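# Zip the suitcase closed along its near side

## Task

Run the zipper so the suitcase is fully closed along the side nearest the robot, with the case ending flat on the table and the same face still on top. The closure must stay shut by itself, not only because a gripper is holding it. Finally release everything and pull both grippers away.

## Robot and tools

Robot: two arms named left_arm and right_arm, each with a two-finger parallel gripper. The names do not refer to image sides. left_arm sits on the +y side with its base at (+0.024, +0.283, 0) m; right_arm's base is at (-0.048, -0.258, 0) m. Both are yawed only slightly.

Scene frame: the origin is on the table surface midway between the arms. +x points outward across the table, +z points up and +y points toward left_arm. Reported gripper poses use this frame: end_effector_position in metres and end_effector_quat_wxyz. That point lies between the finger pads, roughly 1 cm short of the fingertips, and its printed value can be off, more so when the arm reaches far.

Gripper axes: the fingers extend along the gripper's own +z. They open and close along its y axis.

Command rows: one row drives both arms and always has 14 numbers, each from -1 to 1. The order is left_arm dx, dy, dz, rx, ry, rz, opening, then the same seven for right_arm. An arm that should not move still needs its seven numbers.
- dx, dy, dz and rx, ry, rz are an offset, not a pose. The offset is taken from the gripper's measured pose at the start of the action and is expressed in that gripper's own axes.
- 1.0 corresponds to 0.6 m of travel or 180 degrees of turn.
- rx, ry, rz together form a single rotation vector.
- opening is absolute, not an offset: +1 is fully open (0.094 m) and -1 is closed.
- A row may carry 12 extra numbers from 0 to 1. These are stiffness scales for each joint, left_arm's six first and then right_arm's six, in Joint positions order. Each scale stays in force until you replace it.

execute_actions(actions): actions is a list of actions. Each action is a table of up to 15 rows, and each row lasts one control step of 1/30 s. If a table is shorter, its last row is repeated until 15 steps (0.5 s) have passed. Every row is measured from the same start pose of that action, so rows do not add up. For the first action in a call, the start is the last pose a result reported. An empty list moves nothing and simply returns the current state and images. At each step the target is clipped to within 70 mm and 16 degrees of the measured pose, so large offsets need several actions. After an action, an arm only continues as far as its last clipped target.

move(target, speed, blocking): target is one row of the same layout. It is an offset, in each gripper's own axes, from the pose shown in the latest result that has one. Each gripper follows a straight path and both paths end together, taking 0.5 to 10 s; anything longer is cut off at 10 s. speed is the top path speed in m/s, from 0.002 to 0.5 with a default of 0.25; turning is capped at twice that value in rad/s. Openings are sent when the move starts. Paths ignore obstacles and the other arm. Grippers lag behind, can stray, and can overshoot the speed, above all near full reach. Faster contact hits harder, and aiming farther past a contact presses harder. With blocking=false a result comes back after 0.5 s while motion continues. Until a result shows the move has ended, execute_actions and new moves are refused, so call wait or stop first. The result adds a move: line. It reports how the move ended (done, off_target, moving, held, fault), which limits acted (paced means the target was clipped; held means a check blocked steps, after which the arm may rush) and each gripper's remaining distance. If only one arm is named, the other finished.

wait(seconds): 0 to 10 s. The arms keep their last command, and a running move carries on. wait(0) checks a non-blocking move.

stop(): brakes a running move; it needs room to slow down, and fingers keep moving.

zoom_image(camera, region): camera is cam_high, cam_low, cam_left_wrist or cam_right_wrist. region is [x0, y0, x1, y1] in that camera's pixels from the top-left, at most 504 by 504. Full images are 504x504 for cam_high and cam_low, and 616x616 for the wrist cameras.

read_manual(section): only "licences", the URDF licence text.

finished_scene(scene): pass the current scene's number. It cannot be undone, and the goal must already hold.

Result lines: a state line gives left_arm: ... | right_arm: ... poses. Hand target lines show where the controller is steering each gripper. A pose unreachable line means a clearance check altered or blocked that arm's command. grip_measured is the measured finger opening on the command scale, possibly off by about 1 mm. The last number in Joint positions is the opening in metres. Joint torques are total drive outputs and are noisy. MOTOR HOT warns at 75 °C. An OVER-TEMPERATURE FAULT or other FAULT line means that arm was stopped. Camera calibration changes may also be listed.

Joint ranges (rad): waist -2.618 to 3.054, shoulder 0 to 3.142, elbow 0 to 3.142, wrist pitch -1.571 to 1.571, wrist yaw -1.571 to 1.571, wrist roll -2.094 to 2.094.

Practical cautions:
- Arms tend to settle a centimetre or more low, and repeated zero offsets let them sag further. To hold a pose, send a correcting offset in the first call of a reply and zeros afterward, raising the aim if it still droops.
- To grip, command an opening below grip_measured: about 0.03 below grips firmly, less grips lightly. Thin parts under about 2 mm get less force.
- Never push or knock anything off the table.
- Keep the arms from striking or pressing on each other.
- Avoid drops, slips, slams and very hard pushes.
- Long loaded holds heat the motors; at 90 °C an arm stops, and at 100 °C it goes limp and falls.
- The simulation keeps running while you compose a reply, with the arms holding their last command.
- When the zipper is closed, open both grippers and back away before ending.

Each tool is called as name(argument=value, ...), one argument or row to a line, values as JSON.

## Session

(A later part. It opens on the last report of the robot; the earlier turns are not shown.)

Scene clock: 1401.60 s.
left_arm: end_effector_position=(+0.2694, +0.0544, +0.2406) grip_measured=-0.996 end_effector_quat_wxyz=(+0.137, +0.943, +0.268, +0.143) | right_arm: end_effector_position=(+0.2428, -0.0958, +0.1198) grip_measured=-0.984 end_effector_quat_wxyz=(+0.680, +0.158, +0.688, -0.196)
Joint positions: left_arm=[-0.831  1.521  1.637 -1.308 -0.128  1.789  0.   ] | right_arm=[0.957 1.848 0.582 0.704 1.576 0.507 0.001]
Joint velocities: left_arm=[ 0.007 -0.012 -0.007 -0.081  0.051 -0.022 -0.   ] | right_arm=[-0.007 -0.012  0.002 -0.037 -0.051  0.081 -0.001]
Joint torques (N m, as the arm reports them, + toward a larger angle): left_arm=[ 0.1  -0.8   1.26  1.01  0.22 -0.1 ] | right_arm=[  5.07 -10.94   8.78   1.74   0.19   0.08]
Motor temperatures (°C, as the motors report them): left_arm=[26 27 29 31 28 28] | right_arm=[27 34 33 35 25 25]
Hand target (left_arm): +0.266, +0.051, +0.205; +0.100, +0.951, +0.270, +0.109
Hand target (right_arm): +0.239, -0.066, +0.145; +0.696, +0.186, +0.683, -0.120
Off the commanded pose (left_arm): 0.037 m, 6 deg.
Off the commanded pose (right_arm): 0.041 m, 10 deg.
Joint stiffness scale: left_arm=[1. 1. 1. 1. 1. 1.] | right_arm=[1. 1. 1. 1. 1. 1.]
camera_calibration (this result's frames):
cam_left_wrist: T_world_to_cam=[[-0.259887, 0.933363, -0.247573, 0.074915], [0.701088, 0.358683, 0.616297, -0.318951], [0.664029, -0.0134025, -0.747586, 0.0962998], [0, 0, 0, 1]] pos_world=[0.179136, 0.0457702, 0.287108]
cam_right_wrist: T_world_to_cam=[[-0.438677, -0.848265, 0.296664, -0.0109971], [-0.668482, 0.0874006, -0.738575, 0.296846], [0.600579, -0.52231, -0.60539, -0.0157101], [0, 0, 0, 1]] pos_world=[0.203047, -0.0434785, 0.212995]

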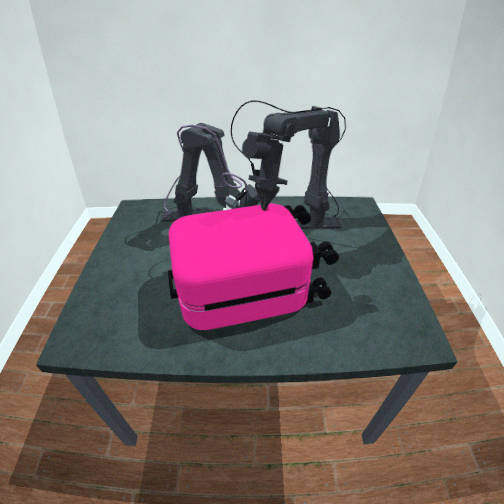

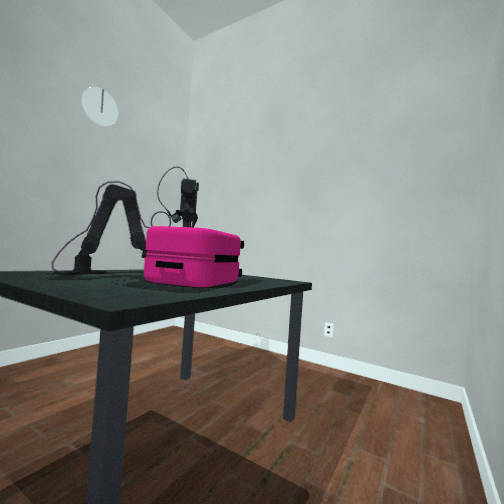

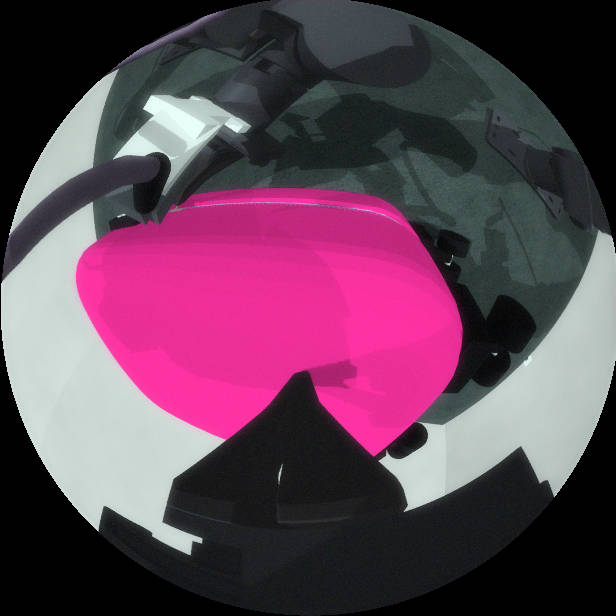

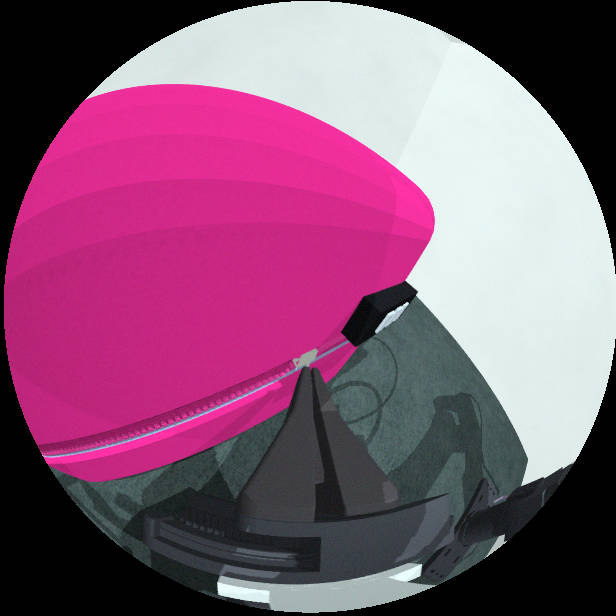

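execute_actions(
  actions=[
    [[-0.012,-0.02,0.058,0.033,-0.0095,0,-1,-0.035,0.035,-0.025,-0.02,0,0.03,-1],[-0.012,-0.02,0.058,0.033,-0.0095,0,-1,-0.028,0.027,-0.019,-0.015,0,0.025,-1],[-0.012,-0.02,0.058,0.033,-0.0095,0,-1,-0.021,0.019,-0.013,-0.01,0,0.02,-1],[-0.012,-0.02,0.058,0.033,-0.0095,0,-1,-0.014,0.01,-0.006,-0.005,0,0.015,-1],[-0.012,-0.02,0.058,0.033,-0.0095,0,-1,-0.008,0,0,0,0,0.015,-1],[-0.012,-0.02,0.058,0.033,-0.0095,0,-1,-0.006,-0.006,0.003,0,0,0.015,-1],[-0.012,-0.02,0.058,0.033,-0.0095,0,-1,-0.006,-0.012,0.005,0,0,0.015,-1],[-0.012,-0.02,0.058,0.033,-0.0095,0,-1,-0.006,-0.018,0.007,0,0,0.015,-1],[-0.012,-0.02,0.058,0.033,-0.0095,0,-1,-0.006,-0.024,0.009,0,0,0.015,-1],[-0.012,-0.02,0.058,0.033,-0.0095,0,-1,-0.006,-0.03,0.011,0,0,0.015,-1],[-0.012,-0.02,0.058,0.033,-0.0095,0,-1,-0.006,-0.036,0.013,0,0,0.015,-1],[-0.012,-0.02,0.058,0.033,-0.0095,0,-1,-0.006,-0.042,0.015,0,0,0.015,-1]],
  ],
)

wait(
  seconds=0.4,
)

zoom_image(
  camera="cam_right_wrist",
  region=[240, 300, 380, 420],
)

Scene clock: 1417.07 s.
left_arm: end_effector_position=(+0.2695, +0.0546, +0.2406) grip_measured=-0.996 end_effector_quat_wxyz=(+0.137, +0.942, +0.269, +0.143) | right_arm: end_effector_position=(+0.2409, -0.1014, +0.1191) grip_measured=-0.984 end_effector_quat_wxyz=(+0.677, +0.158, +0.700, -0.161)
Joint positions: left_arm=[-0.831  1.521  1.637 -1.308 -0.129  1.787  0.   ] | right_arm=[0.952 1.787 0.521 0.727 1.511 0.526 0.001]
Joint velocities: left_arm=[-0.022  0.002  0.007  0.022 -0.007 -0.022  0.   ] | right_arm=[ 0.002 -0.046 -0.164  0.271 -0.125 -0.11  -0.   ]
Joint torques (N m, as the arm reports them, + toward a larger angle): left_arm=[ 0.11 -0.85  1.05  0.94  0.04 -0.1 ] | right_arm=[-2.37 -8.35  1.4   1.16  1.04 -0.05]
Motor temperatures (°C, as the motors report them): left_arm=[26 27 29 31 28 28] | right_arm=[28 35 33 35 25 25]
Hand target (left_arm): +0.268, +0.056, +0.204; +0.091, +0.951, +0.273, +0.115
Hand target (right_arm): +0.239, -0.121, +0.125; +0.679, +0.178, +0.688, -0.182
Off the commanded pose (left_arm): 0.038 m, 6 deg.
Off the commanded pose (right_arm): 0.021 m, 4 deg.
Joint stiffness scale: left_arm=[1. 1. 1. 1. 1. 1.] | right_arm=[1. 1. 1. 1. 1. 1.]
camera_calibration (this result's frames):
cam_left_wrist: T_world_to_cam=[[-0.262224, 0.932756, -0.247397, 0.0753595], [0.700113, 0.360324, 0.616449, -0.31894], [0.664139, -0.0115585, -0.747519, 0.0960937], [0, 0, 0, 1]] pos_world=[0.179236, 0.0457405, 0.287086]
cam_right_wrist: T_world_to_cam=[[-0.392339, -0.884009, 0.25416, -0.0261589], [-0.680255, 0.0928712, -0.727068, 0.297547], [0.619131, -0.458151, -0.637789, -0.0120734], [0, 0, 0, 1]] pos_world=[0.199619, -0.0562896, 0.215285]

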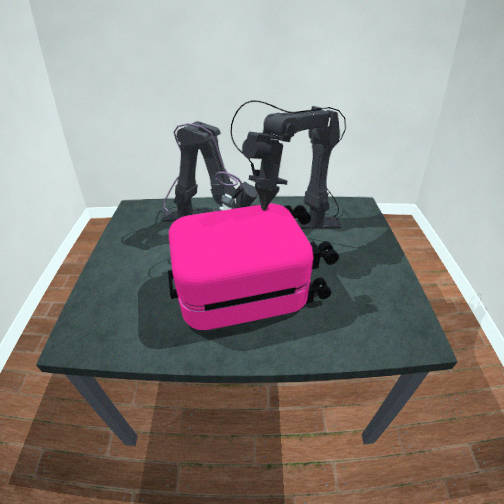

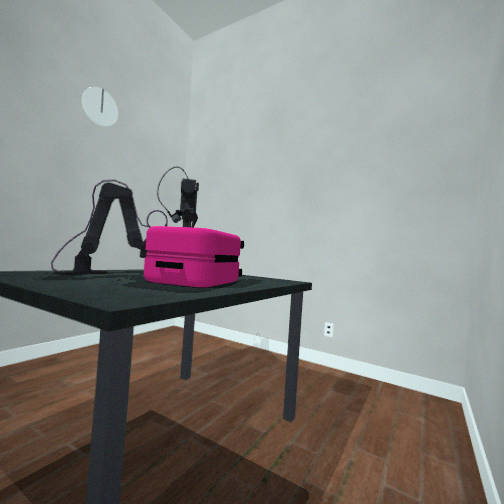

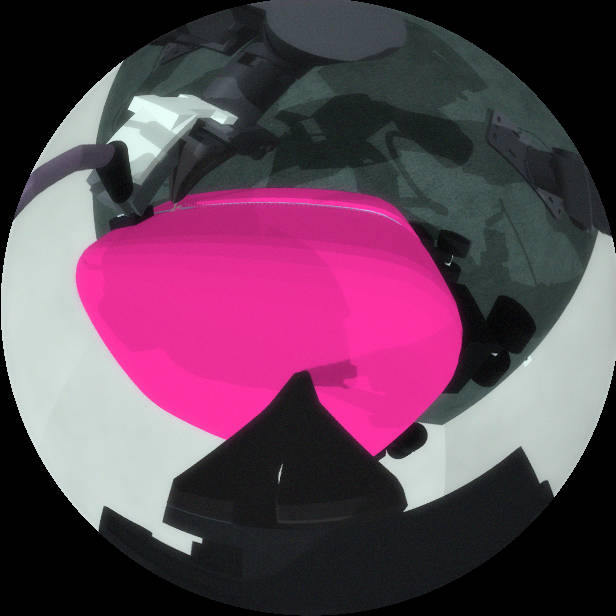

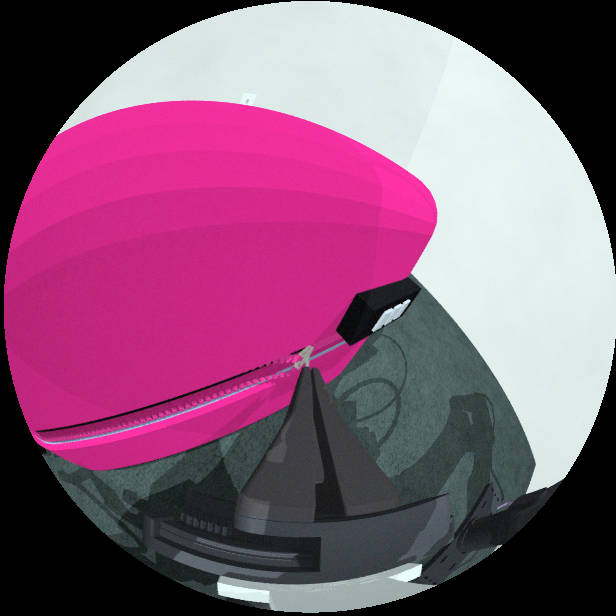

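Scene clock: 1417.47 s.
left_arm: end_effector_position=(+0.2695, +0.0546, +0.2406) grip_measured=-0.996 end_effector_quat_wxyz=(+0.137, +0.942, +0.269, +0.143) | right_arm: end_effector_position=(+0.2415, -0.1016, +0.1193) grip_measured=-0.984 end_effector_quat_wxyz=(+0.678, +0.160, +0.701, -0.155)
Joint positions: left_arm=[-0.831  1.521  1.637 -1.308 -0.129  1.787  0.   ] | right_arm=[0.949 1.786 0.511 0.764 1.502 0.509 0.001]
Joint velocities: left_arm=[-0.012  0.002  0.002 -0.022 -0.051 -0.037 -0.   ] | right_arm=[-0.022 -0.002  0.002 -0.037  0.007  0.037 -0.001]
Joint torques (N m, as the arm reports them, + toward a larger angle): left_arm=[ 0.16 -0.8   1.13  0.97  0.   -0.11] | right_arm=[-2.2  -8.47  1.44  1.29  0.91 -0.04]
Motor temperatures (°C, as the motors report them): left_arm=[26 27 29 31 28 28] | right_arm=[28 35 33 35 25 25]
Hand target (left_arm): +0.268, +0.056, +0.204; +0.091, +0.951, +0.273, +0.115
Hand target (right_arm): +0.239, -0.121, +0.125; +0.679, +0.178, +0.688, -0.182
Off the commanded pose (left_arm): 0.038 m, 6 deg.
Off the commanded pose (right_arm): 0.021 m, 4 deg.
Joint stiffness scale: left_arm=[1. 1. 1. 1. 1. 1.] | right_arm=[1. 1. 1. 1. 1. 1.]
wait: 0.40 s; at rest by 0.23 s
camera_calibration (this result's frames):
cam_left_wrist: T_world_to_cam=[[-0.262224, 0.932756, -0.247397, 0.0753595], [0.700113, 0.360324, 0.616449, -0.31894], [0.664139, -0.0115585, -0.747519, 0.0960937], [0, 0, 0, 1]] pos_world=[0.179236, 0.0457405, 0.287086]
cam_right_wrist: T_world_to_cam=[[-0.387835, -0.889286, 0.242392, -0.0263672], [-0.678923, 0.0977503, -0.727673, 0.298365], [0.623416, -0.446783, -0.641668, -0.0118434], [0, 0, 0, 1]] pos_world=[0.199724, -0.0579047, 0.215904]

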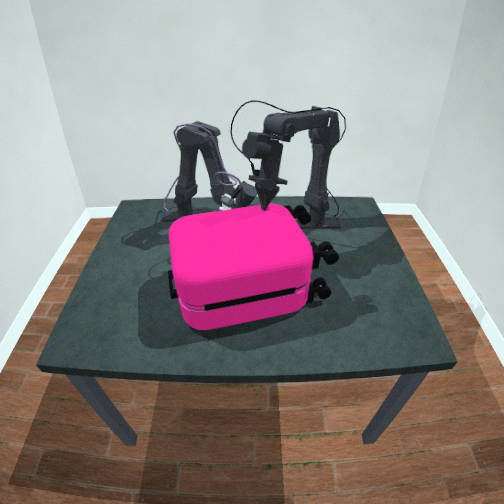

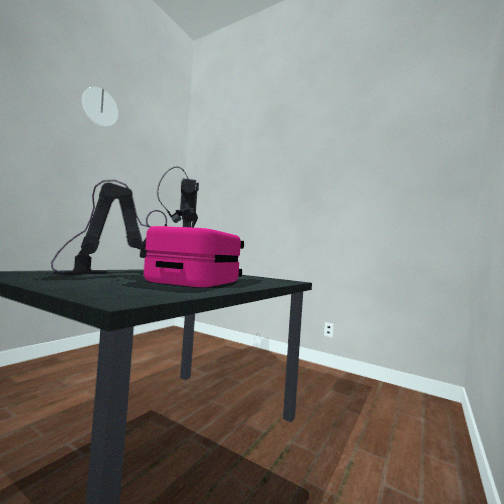

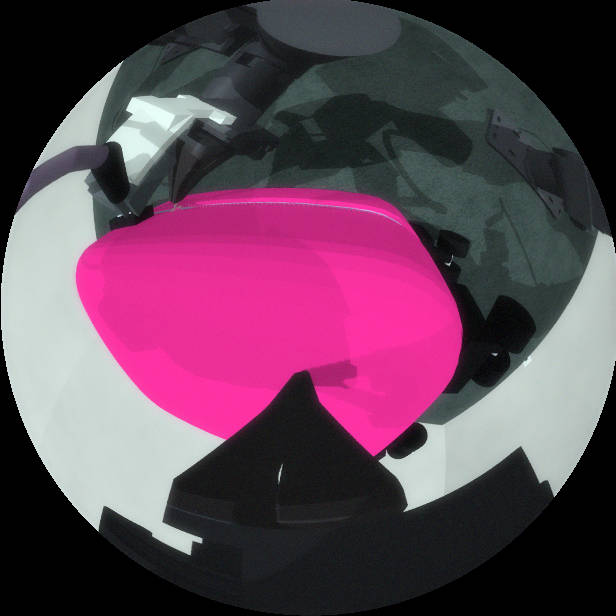

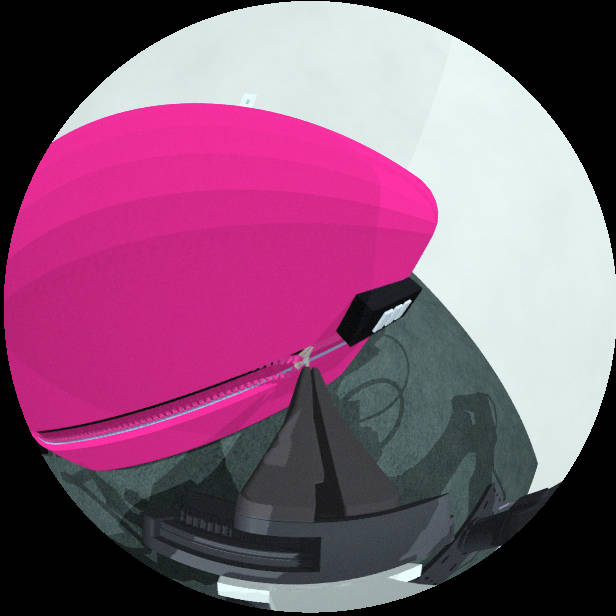

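Region (240, 300, 380, 420) of cam_right_wrist's 616x616 image, scaled by 3.600, with more detail than that image has; it fills the top 432 rows of this view, and the rest is white.

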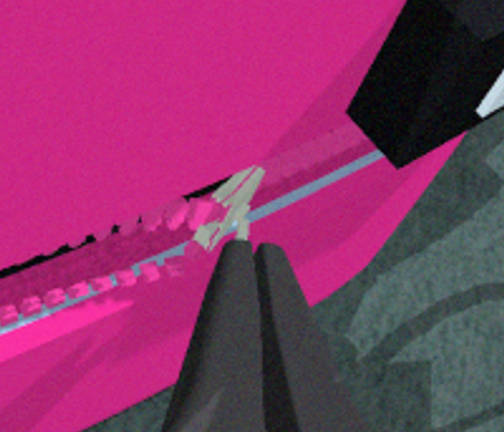

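execute_actions(
  actions=[
    [[-0.012,-0.02,0.058,0.033,-0.0095,0,-1,-0.006,-0.03,0.014,0.02,0,0,-1],[-0.012,-0.02,0.058,0.033,-0.0095,0,-1,-0.006,-0.03,0.017,0.02,0,0,-1],[-0.012,-0.02,0.058,0.033,-0.0095,0,-1,-0.006,-0.03,0.02,0.02,0,0,-1],[-0.012,-0.02,0.058,0.033,-0.0095,0,-1,-0.006,-0.03,0.023,0.02,0,0,-1],[-0.012,-0.02,0.058,0.033,-0.0095,0,-1,-0.006,-0.03,0.026,0.02,0,0,-1],[-0.012,-0.02,0.058,0.033,-0.0095,0,-1,-0.006,-0.03,0.029,0.02,0,0,-1],[-0.012,-0.02,0.058,0.033,-0.0095,0,-1,-0.006,-0.03,0.032,0.02,0,0,-1]],
  ],
)

zoom_image(
  camera="cam_right_wrist",
  region=[240, 300, 380, 420],
)

Scene clock: 1445.23 s.
left_arm: end_effector_position=(+0.2723, +0.0505, +0.2416) grip_measured=-0.996 end_effector_quat_wxyz=(+0.147, +0.940, +0.271, +0.145) | right_arm: end_effector_position=(+0.2498, -0.1061, +0.1199) grip_measured=-0.984 end_effector_quat_wxyz=(+0.673, +0.164, +0.705, -0.154)
Joint positions: left_arm=[-0.831  1.521  1.634 -1.285 -0.125  1.783  0.   ] | right_arm=[0.914 1.782 0.511 0.795 1.467 0.477 0.001]
Joint velocities: left_arm=[-0.032 -0.017  0.007 -0.007  0.007  0.022 -0.001] | right_arm=[-0.027 -0.007 -0.042  0.095 -0.037 -0.095  0.   ]
Joint torques (N m, as the arm reports them, + toward a larger angle): left_arm=[ 0.15 -0.77  1.81  0.65 -0.06 -0.06] | right_arm=[-3.37 -7.44  2.06  1.55  0.66 -0.02]
Motor temperatures (°C, as the motors report them): left_arm=[26 27 29 31 28 28] | right_arm=[27 35 31 34 25 25]
Hand target (left_arm): +0.268, +0.056, +0.205; +0.091, +0.950, +0.274, +0.116
Hand target (right_arm): +0.251, -0.125, +0.123; +0.672, +0.182, +0.696, -0.177
Off the commanded pose (left_arm): 0.039 m, 7 deg.
Off the commanded pose (right_arm): 0.020 m, 3 deg.
Joint stiffness scale: left_arm=[1. 1. 1. 1. 1. 1.] | right_arm=[1. 1. 1. 1. 1. 1.]
camera_calibration (this result's frames):
cam_left_wrist: T_world_to_cam=[[-0.261451, 0.927491, -0.267215, 0.0849701], [0.693293, 0.373071, 0.616574, -0.318816], [0.671557, -0.0240545, -0.740562, 0.0918482], [0, 0, 0, 1]] pos_world=[0.181567, 0.0423414, 0.287298]
cam_right_wrist: T_world_to_cam=[[-0.388896, -0.890162, 0.237428, -0.0265299], [-0.685872, 0.10768, -0.719711, 0.306697], [0.615093, -0.442738, -0.652413, -0.0148469], [0, 0, 0, 1]] pos_world=[0.20917, -0.0632143, 0.217346]

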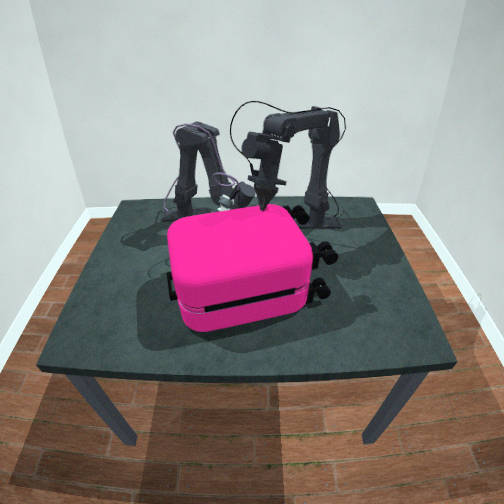

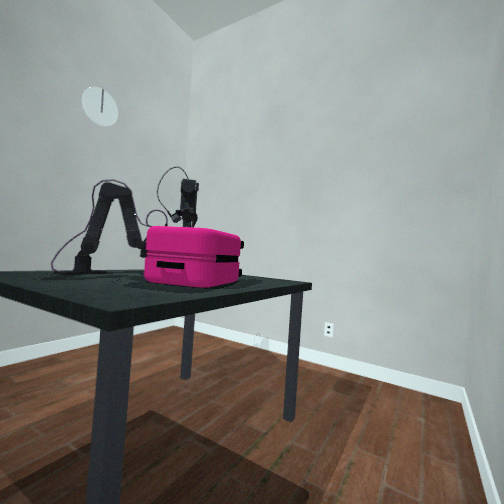

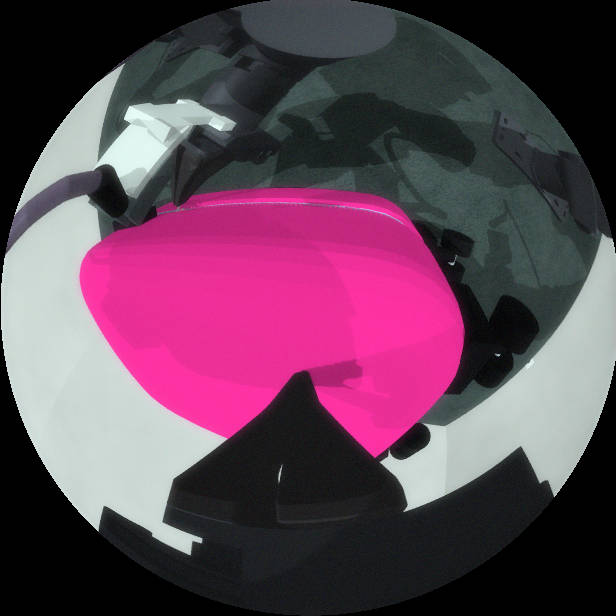

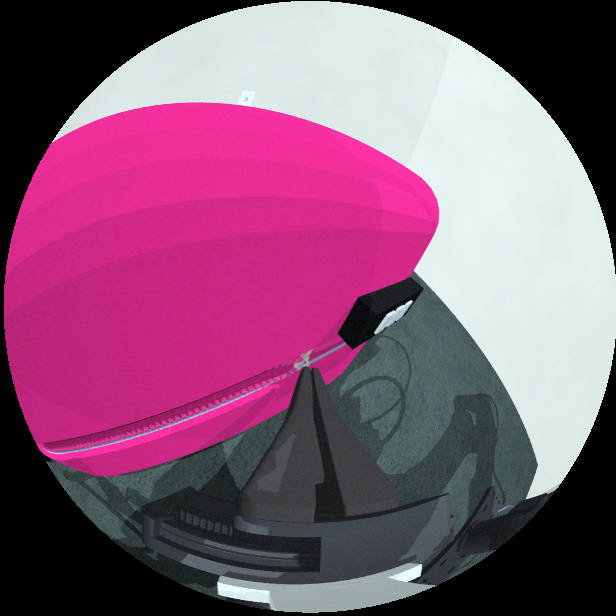

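Region (240, 300, 380, 420) of cam_right_wrist's 616x616 image, scaled by 3.600, with more detail than that image has; it fills the top 432 rows of this view, and the rest is white.

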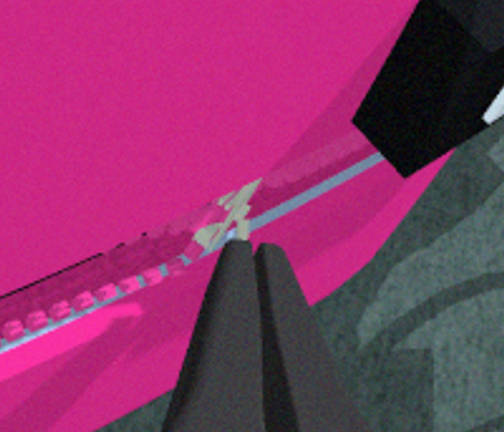

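execute_actions(
  actions=[
    [[-0.006,-0.01,0.03,0.016,-0.005,0,-1,-0.006,-0.015,0.008,0.01,0,0,-1],[-0.004,-0.007,0.02,0.01,-0.003,0,-1,-0.006,-0.008,0.003,0.005,0,0,-1],[0,0,0,0,0,0,-1,-0.006,0,-0.002,0,0,0,-1],[0,0,-0.01,0,0,0,-1,-0.006,0.004,-0.004,0,0,0,-1]],
  ],
)

zoom_image(
  camera="cam_left_wrist",
  region=[340, 170, 580, 470],
)

zoom_image(
  camera="cam_high",
  region=[240, 180, 360, 320],
)

Scene clock: 1472.13 s.
left_arm: end_effector_position=(+0.2725, +0.0503, +0.2437) grip_measured=-0.996 end_effector_quat_wxyz=(+0.150, +0.939, +0.271, +0.147) | right_arm: end_effector_position=(+0.2494, -0.1052, +0.1191) grip_measured=-0.984 end_effector_quat_wxyz=(+0.673, +0.160, +0.707, -0.151)
Joint positions: left_arm=[-0.831  1.519  1.637 -1.285 -0.125  1.783  0.   ] | right_arm=[0.917 1.782 0.506 0.806 1.461 0.469 0.001]
Joint velocities: left_arm=[-0.012  0.012  0.007 -0.037 -0.051 -0.051 -0.001] | right_arm=[ 0.007  0.012  0.012 -0.037 -0.007 -0.081 -0.   ]
Joint torques (N m, as the arm reports them, + toward a larger angle): left_arm=[-0.17 -5.47  8.74  0.63 -0.08 -0.05] | right_arm=[ 0.53 -7.06  5.38  1.07  0.48  0.07]
Motor temperatures (°C, as the motors report them): left_arm=[26 27 29 30 28 28] | right_arm=[27 34 31 34 25 25]
Hand target (left_arm): +0.270, +0.052, +0.247; +0.147, +0.940, +0.271, +0.146
Hand target (right_arm): +0.249, -0.103, +0.124; +0.674, +0.163, +0.704, -0.153
Off the commanded pose (left_arm): 0.004 m, 0 deg.
Off the commanded pose (right_arm): 0.005 m, 1 deg.
Joint stiffness scale: left_arm=[1. 1. 1. 1. 1. 1.] | right_arm=[1. 1. 1. 1. 1. 1.]
camera_calibration (this result's frames):
cam_left_wrist: T_world_to_cam=[[-0.260189, 0.926131, -0.273098, 0.0869541], [0.69041, 0.376178, 0.617919, -0.319904], [0.675008, -0.027774, -0.737287, 0.091759], [0, 0, 0, 1]] pos_world=[0.181551, 0.0423584, 0.289075]
cam_right_wrist: T_world_to_cam=[[-0.380192, -0.893218, 0.240034, -0.0284981], [-0.689237, 0.100548, -0.717526, 0.305537], [0.616772, -0.438238, -0.653866, -0.0144342], [0, 0, 0, 1]] pos_world=[0.208655, -0.0625017, 0.216633]

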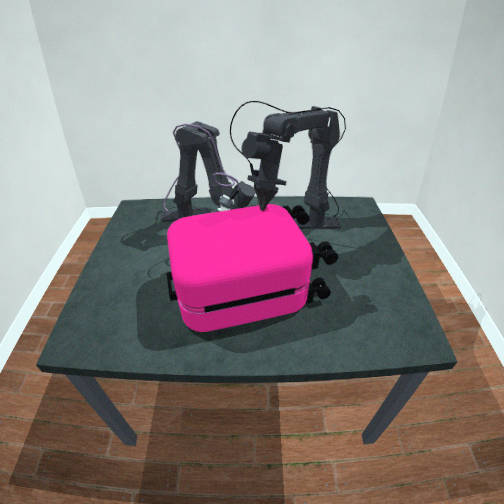

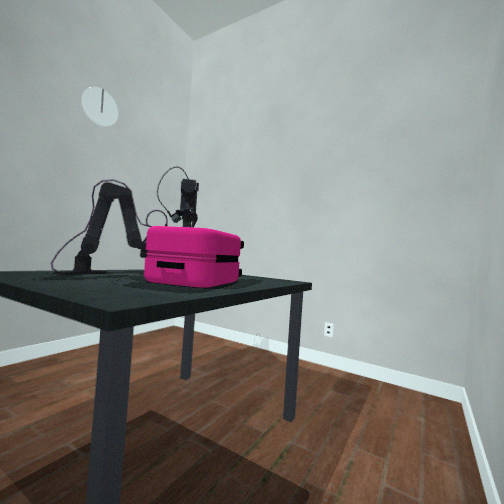

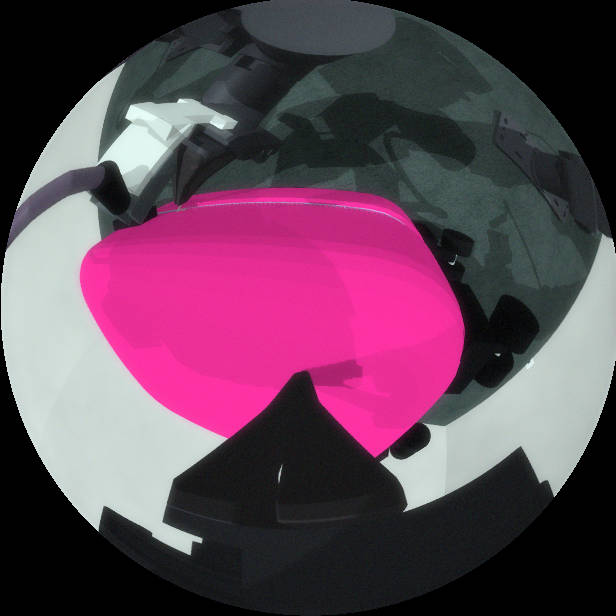

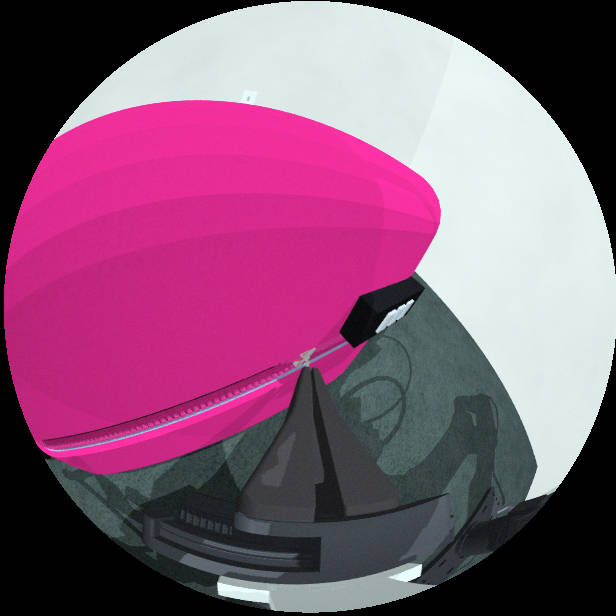

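Region (340, 170, 580, 470) of cam_left_wrist's 616x616 image, scaled by 1.680, with more detail than that image has; it fills the left 403 columns of this view, and the rest is white.

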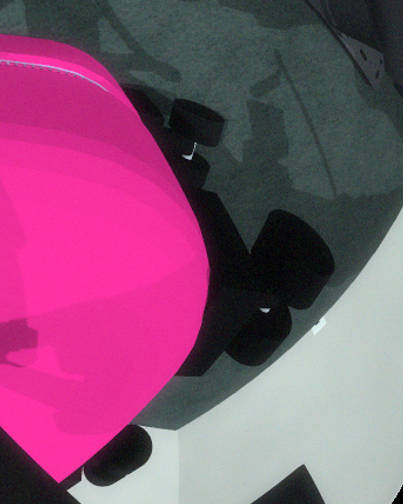

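Region (240, 180, 360, 320) of cam_high's 504x504 image, scaled by 3.600, with more detail than that image has; it fills the left 432 columns of this view, and the rest is white.

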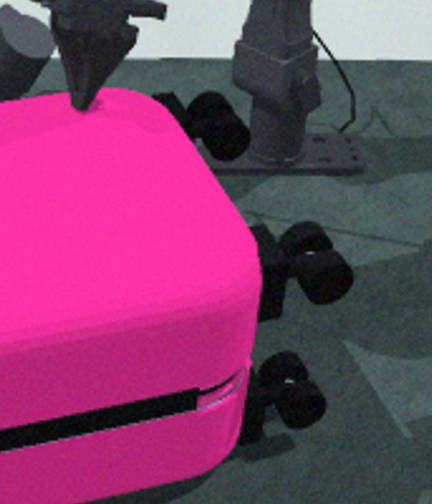

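move(
  target=[0.0505,0.002,-0.116,0,0,-0.567,1,-0.006,0,0,0,0,0,-1],
  speed=0.5,
)

Scene clock: 1525.50 s.
left_arm: end_effector_position=(+0.2715, +0.0807, +0.3084) grip_measured=+1.000 end_effector_quat_wxyz=(+0.214, +0.387, +0.897, -0.019) | right_arm: end_effector_position=(+0.2494, -0.1051, +0.1190) grip_measured=-0.984 end_effector_quat_wxyz=(+0.672, +0.158, +0.707, -0.153)
Joint positions: left_arm=[-0.757  1.558  1.963 -1.555 -0.104  0.089  0.094] | right_arm=[0.917 1.782 0.506 0.806 1.46  0.464 0.001]
Joint velocities: left_arm=[-0.007 -0.002  0.007 -0.066  0.007 -0.066  0.   ] | right_arm=[ 0.017 -0.002  0.017 -0.11  -0.066 -0.007 -0.   ]
Joint torques (N m, as the arm reports them, + toward a larger angle): left_arm=[ 0.45 -4.52  8.65  0.88  0.05 -0.1 ] | right_arm=[-0.01 -7.54  4.01  1.3   0.3  -0.06]
Motor temperatures (°C, as the motors report them): left_arm=[26 28 32 30 28 28] | right_arm=[27 34 32 33 25 25]
Hand target (left_arm): +0.274, +0.080, +0.313; +0.219, +0.380, +0.898, -0.026
Hand target (right_arm): +0.250, -0.105, +0.123; +0.673, +0.160, +0.706, -0.151
Off the commanded pose (left_arm): 0.005 m, 1 deg.
Off the commanded pose (right_arm): 0.004 m, 0 deg.
Joint stiffness scale: left_arm=[1. 1. 1. 1. 1. 1.] | right_arm=[1. 1. 1. 1. 1. 1.]
joint sent to its limit (left arm) — the command would take joint 4 (wrist pitch) past its lower limit, so that joint was sent only as far as its limit.
move: done
camera_calibration (this result's frames):
cam_left_wrist: T_world_to_cam=[[-0.842944, -0.500337, -0.197759, 0.326308], [-0.516027, 0.855893, 0.0341166, 0.0982587], [0.152191, 0.130807, -0.979657, 0.34482], [0, 0, 0, 1]] pos_world=[0.273285, 0.0340599, 0.398983]
cam_right_wrist: T_world_to_cam=[[-0.378777, -0.892528, 0.244789, -0.0292119], [-0.691064, 0.0968284, -0.716278, 0.305432], [0.615596, -0.440474, -0.653471, -0.0144449], [0, 0, 0, 1]] pos_world=[0.208901, -0.0620095, 0.216486]

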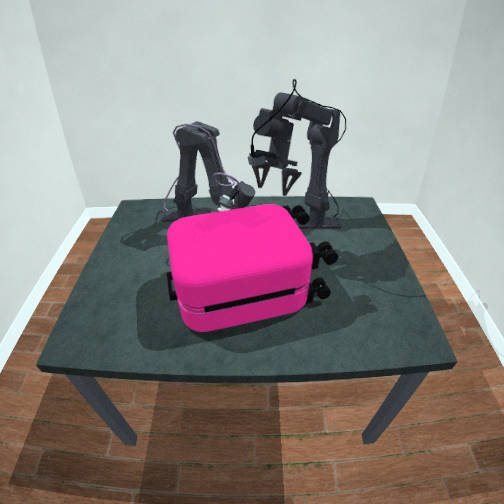

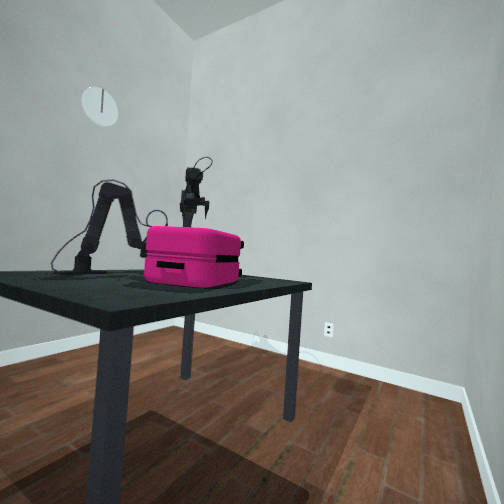

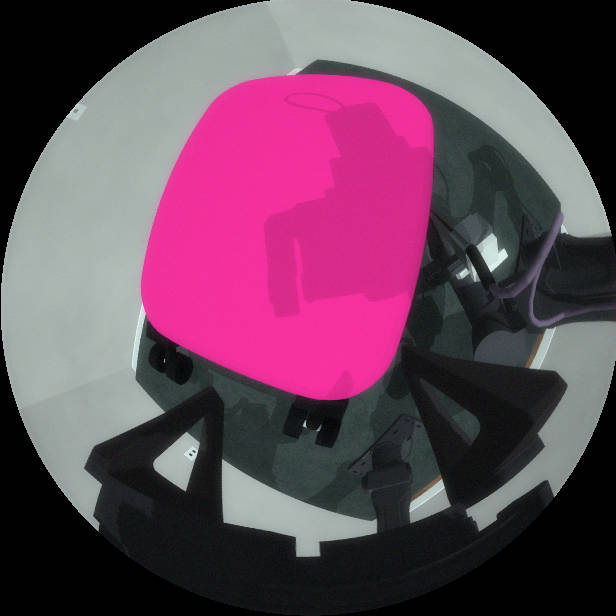

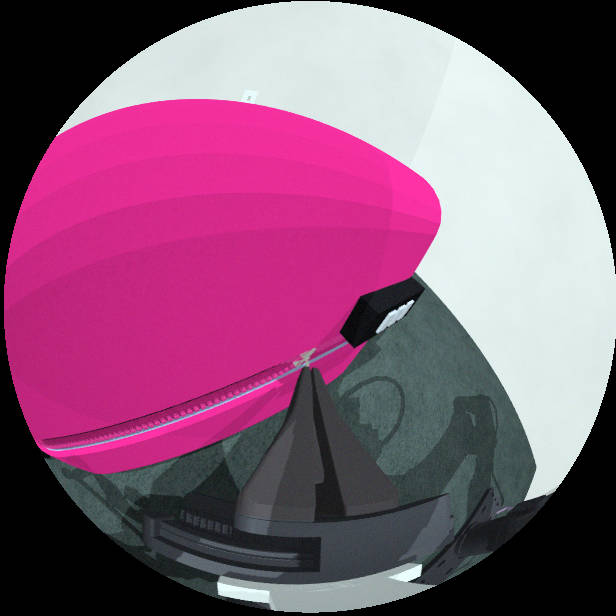

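move(
  target=[0.1573,0.0588,0.001,0.1319,-0.3711,0.0337,1,-0.006,0,0,0,0,0.003,-1],
  speed=0.25,
)

Scene clock: 1545.27 s.
left_arm: end_effector_position=(+0.2377, +0.1704, +0.2761) grip_measured=+1.000 end_effector_quat_wxyz=(+0.577, +0.411, +0.602, -0.370) | right_arm: end_effector_position=(+0.2494, -0.1051, +0.1190) grip_measured=-0.984 end_effector_quat_wxyz=(+0.672, +0.158, +0.707, -0.153)
Joint positions: left_arm=[ 0.324  0.863  0.681 -0.548  1.478  0.756  0.094] | right_arm=[0.917 1.782 0.506 0.806 1.46  0.463 0.001]
Joint velocities: left_arm=[ 0.007  0.002 -0.042  0.037  0.022 -0.066  0.   ] | right_arm=[-0.007  0.002 -0.002  0.066 -0.066 -0.022 -0.001]
Joint torques (N m, as the arm reports them, + toward a larger angle): left_arm=[ 0.31  0.71  6.75  1.11  0.61 -0.12] | right_arm=[-0.07 -7.56  4.03  1.31  0.29  0.02]
Motor temperatures (°C, as the motors report them): left_arm=[26 28 32 30 28 28] | right_arm=[27 34 31 33 25 25]
Hand target (left_arm): +0.238, +0.171, +0.275; +0.575, +0.406, +0.598, -0.383
Hand target (right_arm): +0.250, -0.105, +0.123; +0.673, +0.161, +0.706, -0.150
Off the commanded pose (left_arm): 0.002 m, 4 deg.
Off the commanded pose (right_arm): 0.004 m, 1 deg.
Joint stiffness scale: left_arm=[1. 1. 1. 1. 1. 1.] | right_arm=[1. 1. 1. 1. 1. 1.]
move: off_target (left_arm)
camera_calibration (this result's frames):
cam_left_wrist: T_world_to_cam=[[-0.90291, -0.331314, -0.273833, 0.342782], [0.0703807, 0.514516, -0.854587, 0.169301], [0.424028, -0.790888, -0.441244, 0.250378], [0, 0, 0, 1]] pos_world=[0.191418, 0.224482, 0.349025]
cam_right_wrist: T_world_to_cam=[[-0.378768, -0.892531, 0.244792, -0.0292072], [-0.691042, 0.0968027, -0.716303, 0.305453], [0.615626, -0.440474, -0.653442, -0.0144348], [0, 0, 0, 1]] pos_world=[0.208905, -0.0619952, 0.216514]

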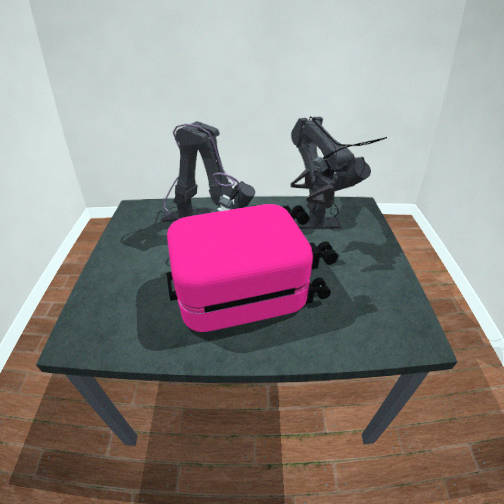

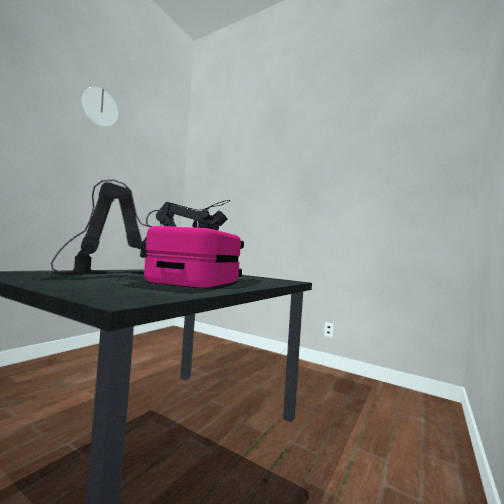

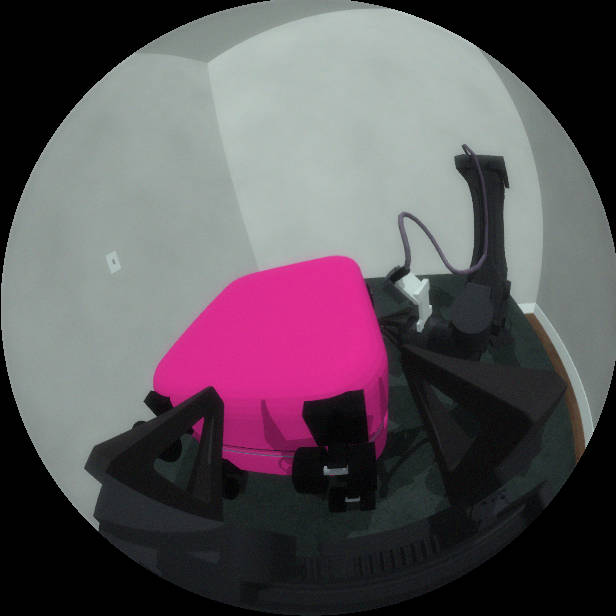

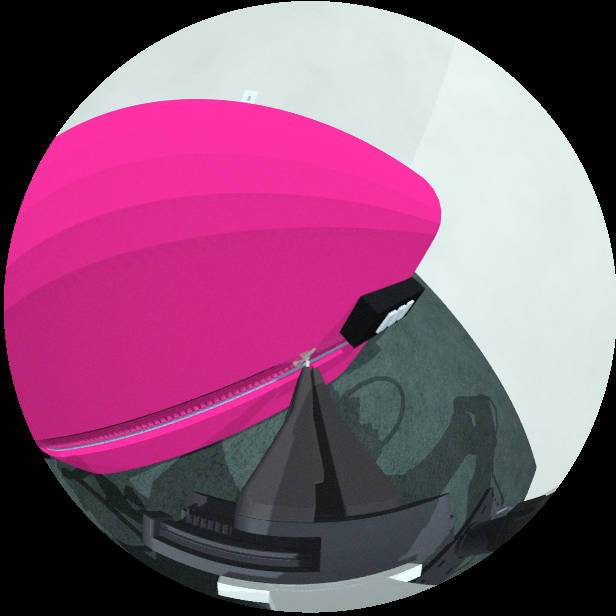

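move(
  target=[0.149,0,0,0,0,0,1,-0.006,0,0,0,0,0.003,-1],
  speed=0.12,
)

Scene clock: 1559.37 s.
left_arm: end_effector_position=(+0.2374, +0.1747, +0.1822) grip_measured=+1.000 end_effector_quat_wxyz=(+0.575, +0.415, +0.606, -0.361) | right_arm: end_effector_position=(+0.2494, -0.1051, +0.1190) grip_measured=-0.984 end_effector_quat_wxyz=(+0.672, +0.158, +0.707, -0.153)
Joint positions: left_arm=[ 0.35   0.999  0.414 -0.416  1.478  1.039  0.094] | right_arm=[0.917 1.782 0.506 0.806 1.46  0.463 0.001]
Joint velocities: left_arm=[ 0.002 -0.017 -0.007  0.007 -0.022  0.022  0.   ] | right_arm=[-0.002  0.017  0.002 -0.007  0.037 -0.051 -0.   ]
Joint torques (N m, as the arm reports them, + toward a larger angle): left_arm=[0.54 0.39 8.14 0.69 0.71 0.07] | right_arm=[-0.06 -7.51  3.99  1.3   0.28 -0.01]
Motor temperatures (°C, as the motors report them): left_arm=[26 27 31 31 28 28] | right_arm=[27 35 31 33 25 25]
Hand target (left_arm): +0.239, +0.176, +0.186; +0.577, +0.410, +0.602, -0.369
Hand target (right_arm): +0.250, -0.105, +0.123; +0.673, +0.161, +0.706, -0.150
Off the commanded pose (left_arm): 0.005 m, 1 deg.
Off the commanded pose (right_arm): 0.004 m, 1 deg.
Joint stiffness scale: left_arm=[1. 1. 1. 1. 1. 1.] | right_arm=[1. 1. 1. 1. 1. 1.]
move: done
camera_calibration (this result's frames):
cam_left_wrist: T_world_to_cam=[[-0.900032, -0.331391, -0.283058, 0.319205], [0.0696989, 0.531673, -0.844077, 0.0820613], [0.430214, -0.779425, -0.455425, 0.211594], [0, 0, 0, 1]] pos_world=[0.190545, 0.227074, 0.255985]
cam_right_wrist: T_world_to_cam=[[-0.378768, -0.892531, 0.244792, -0.0292072], [-0.691042, 0.0968027, -0.716303, 0.305453], [0.615626, -0.440474, -0.653442, -0.0144348], [0, 0, 0, 1]] pos_world=[0.208905, -0.0619952, 0.216514]

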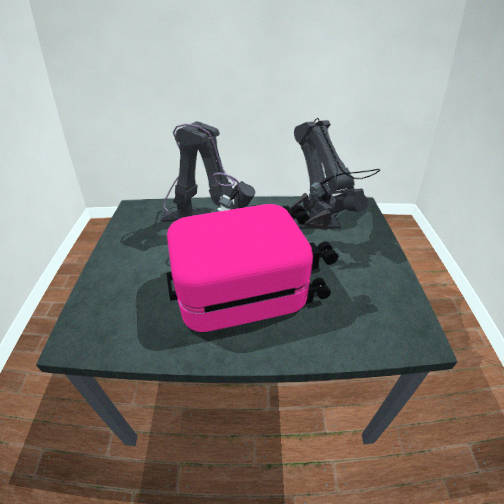

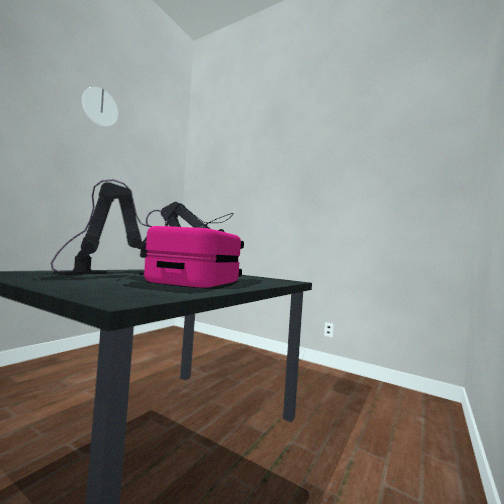

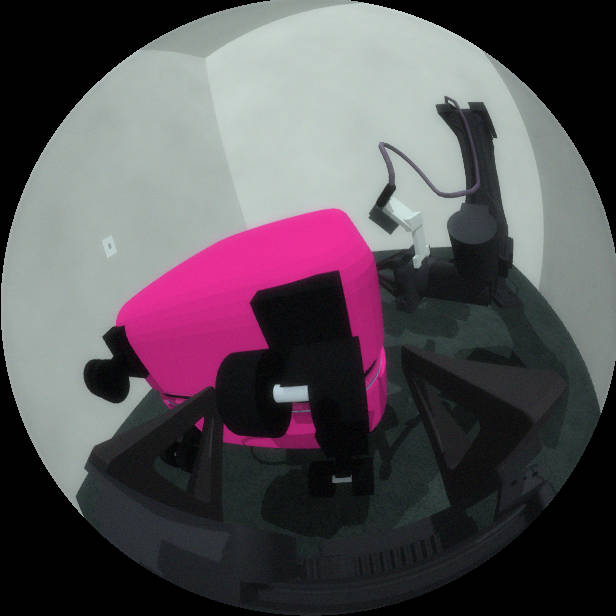

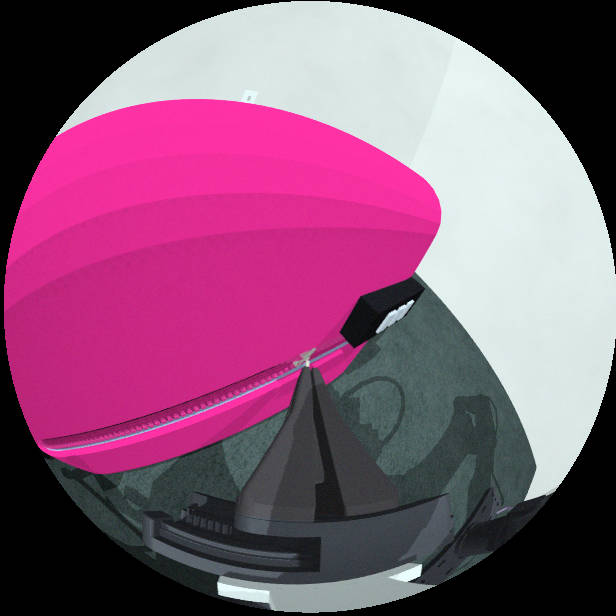

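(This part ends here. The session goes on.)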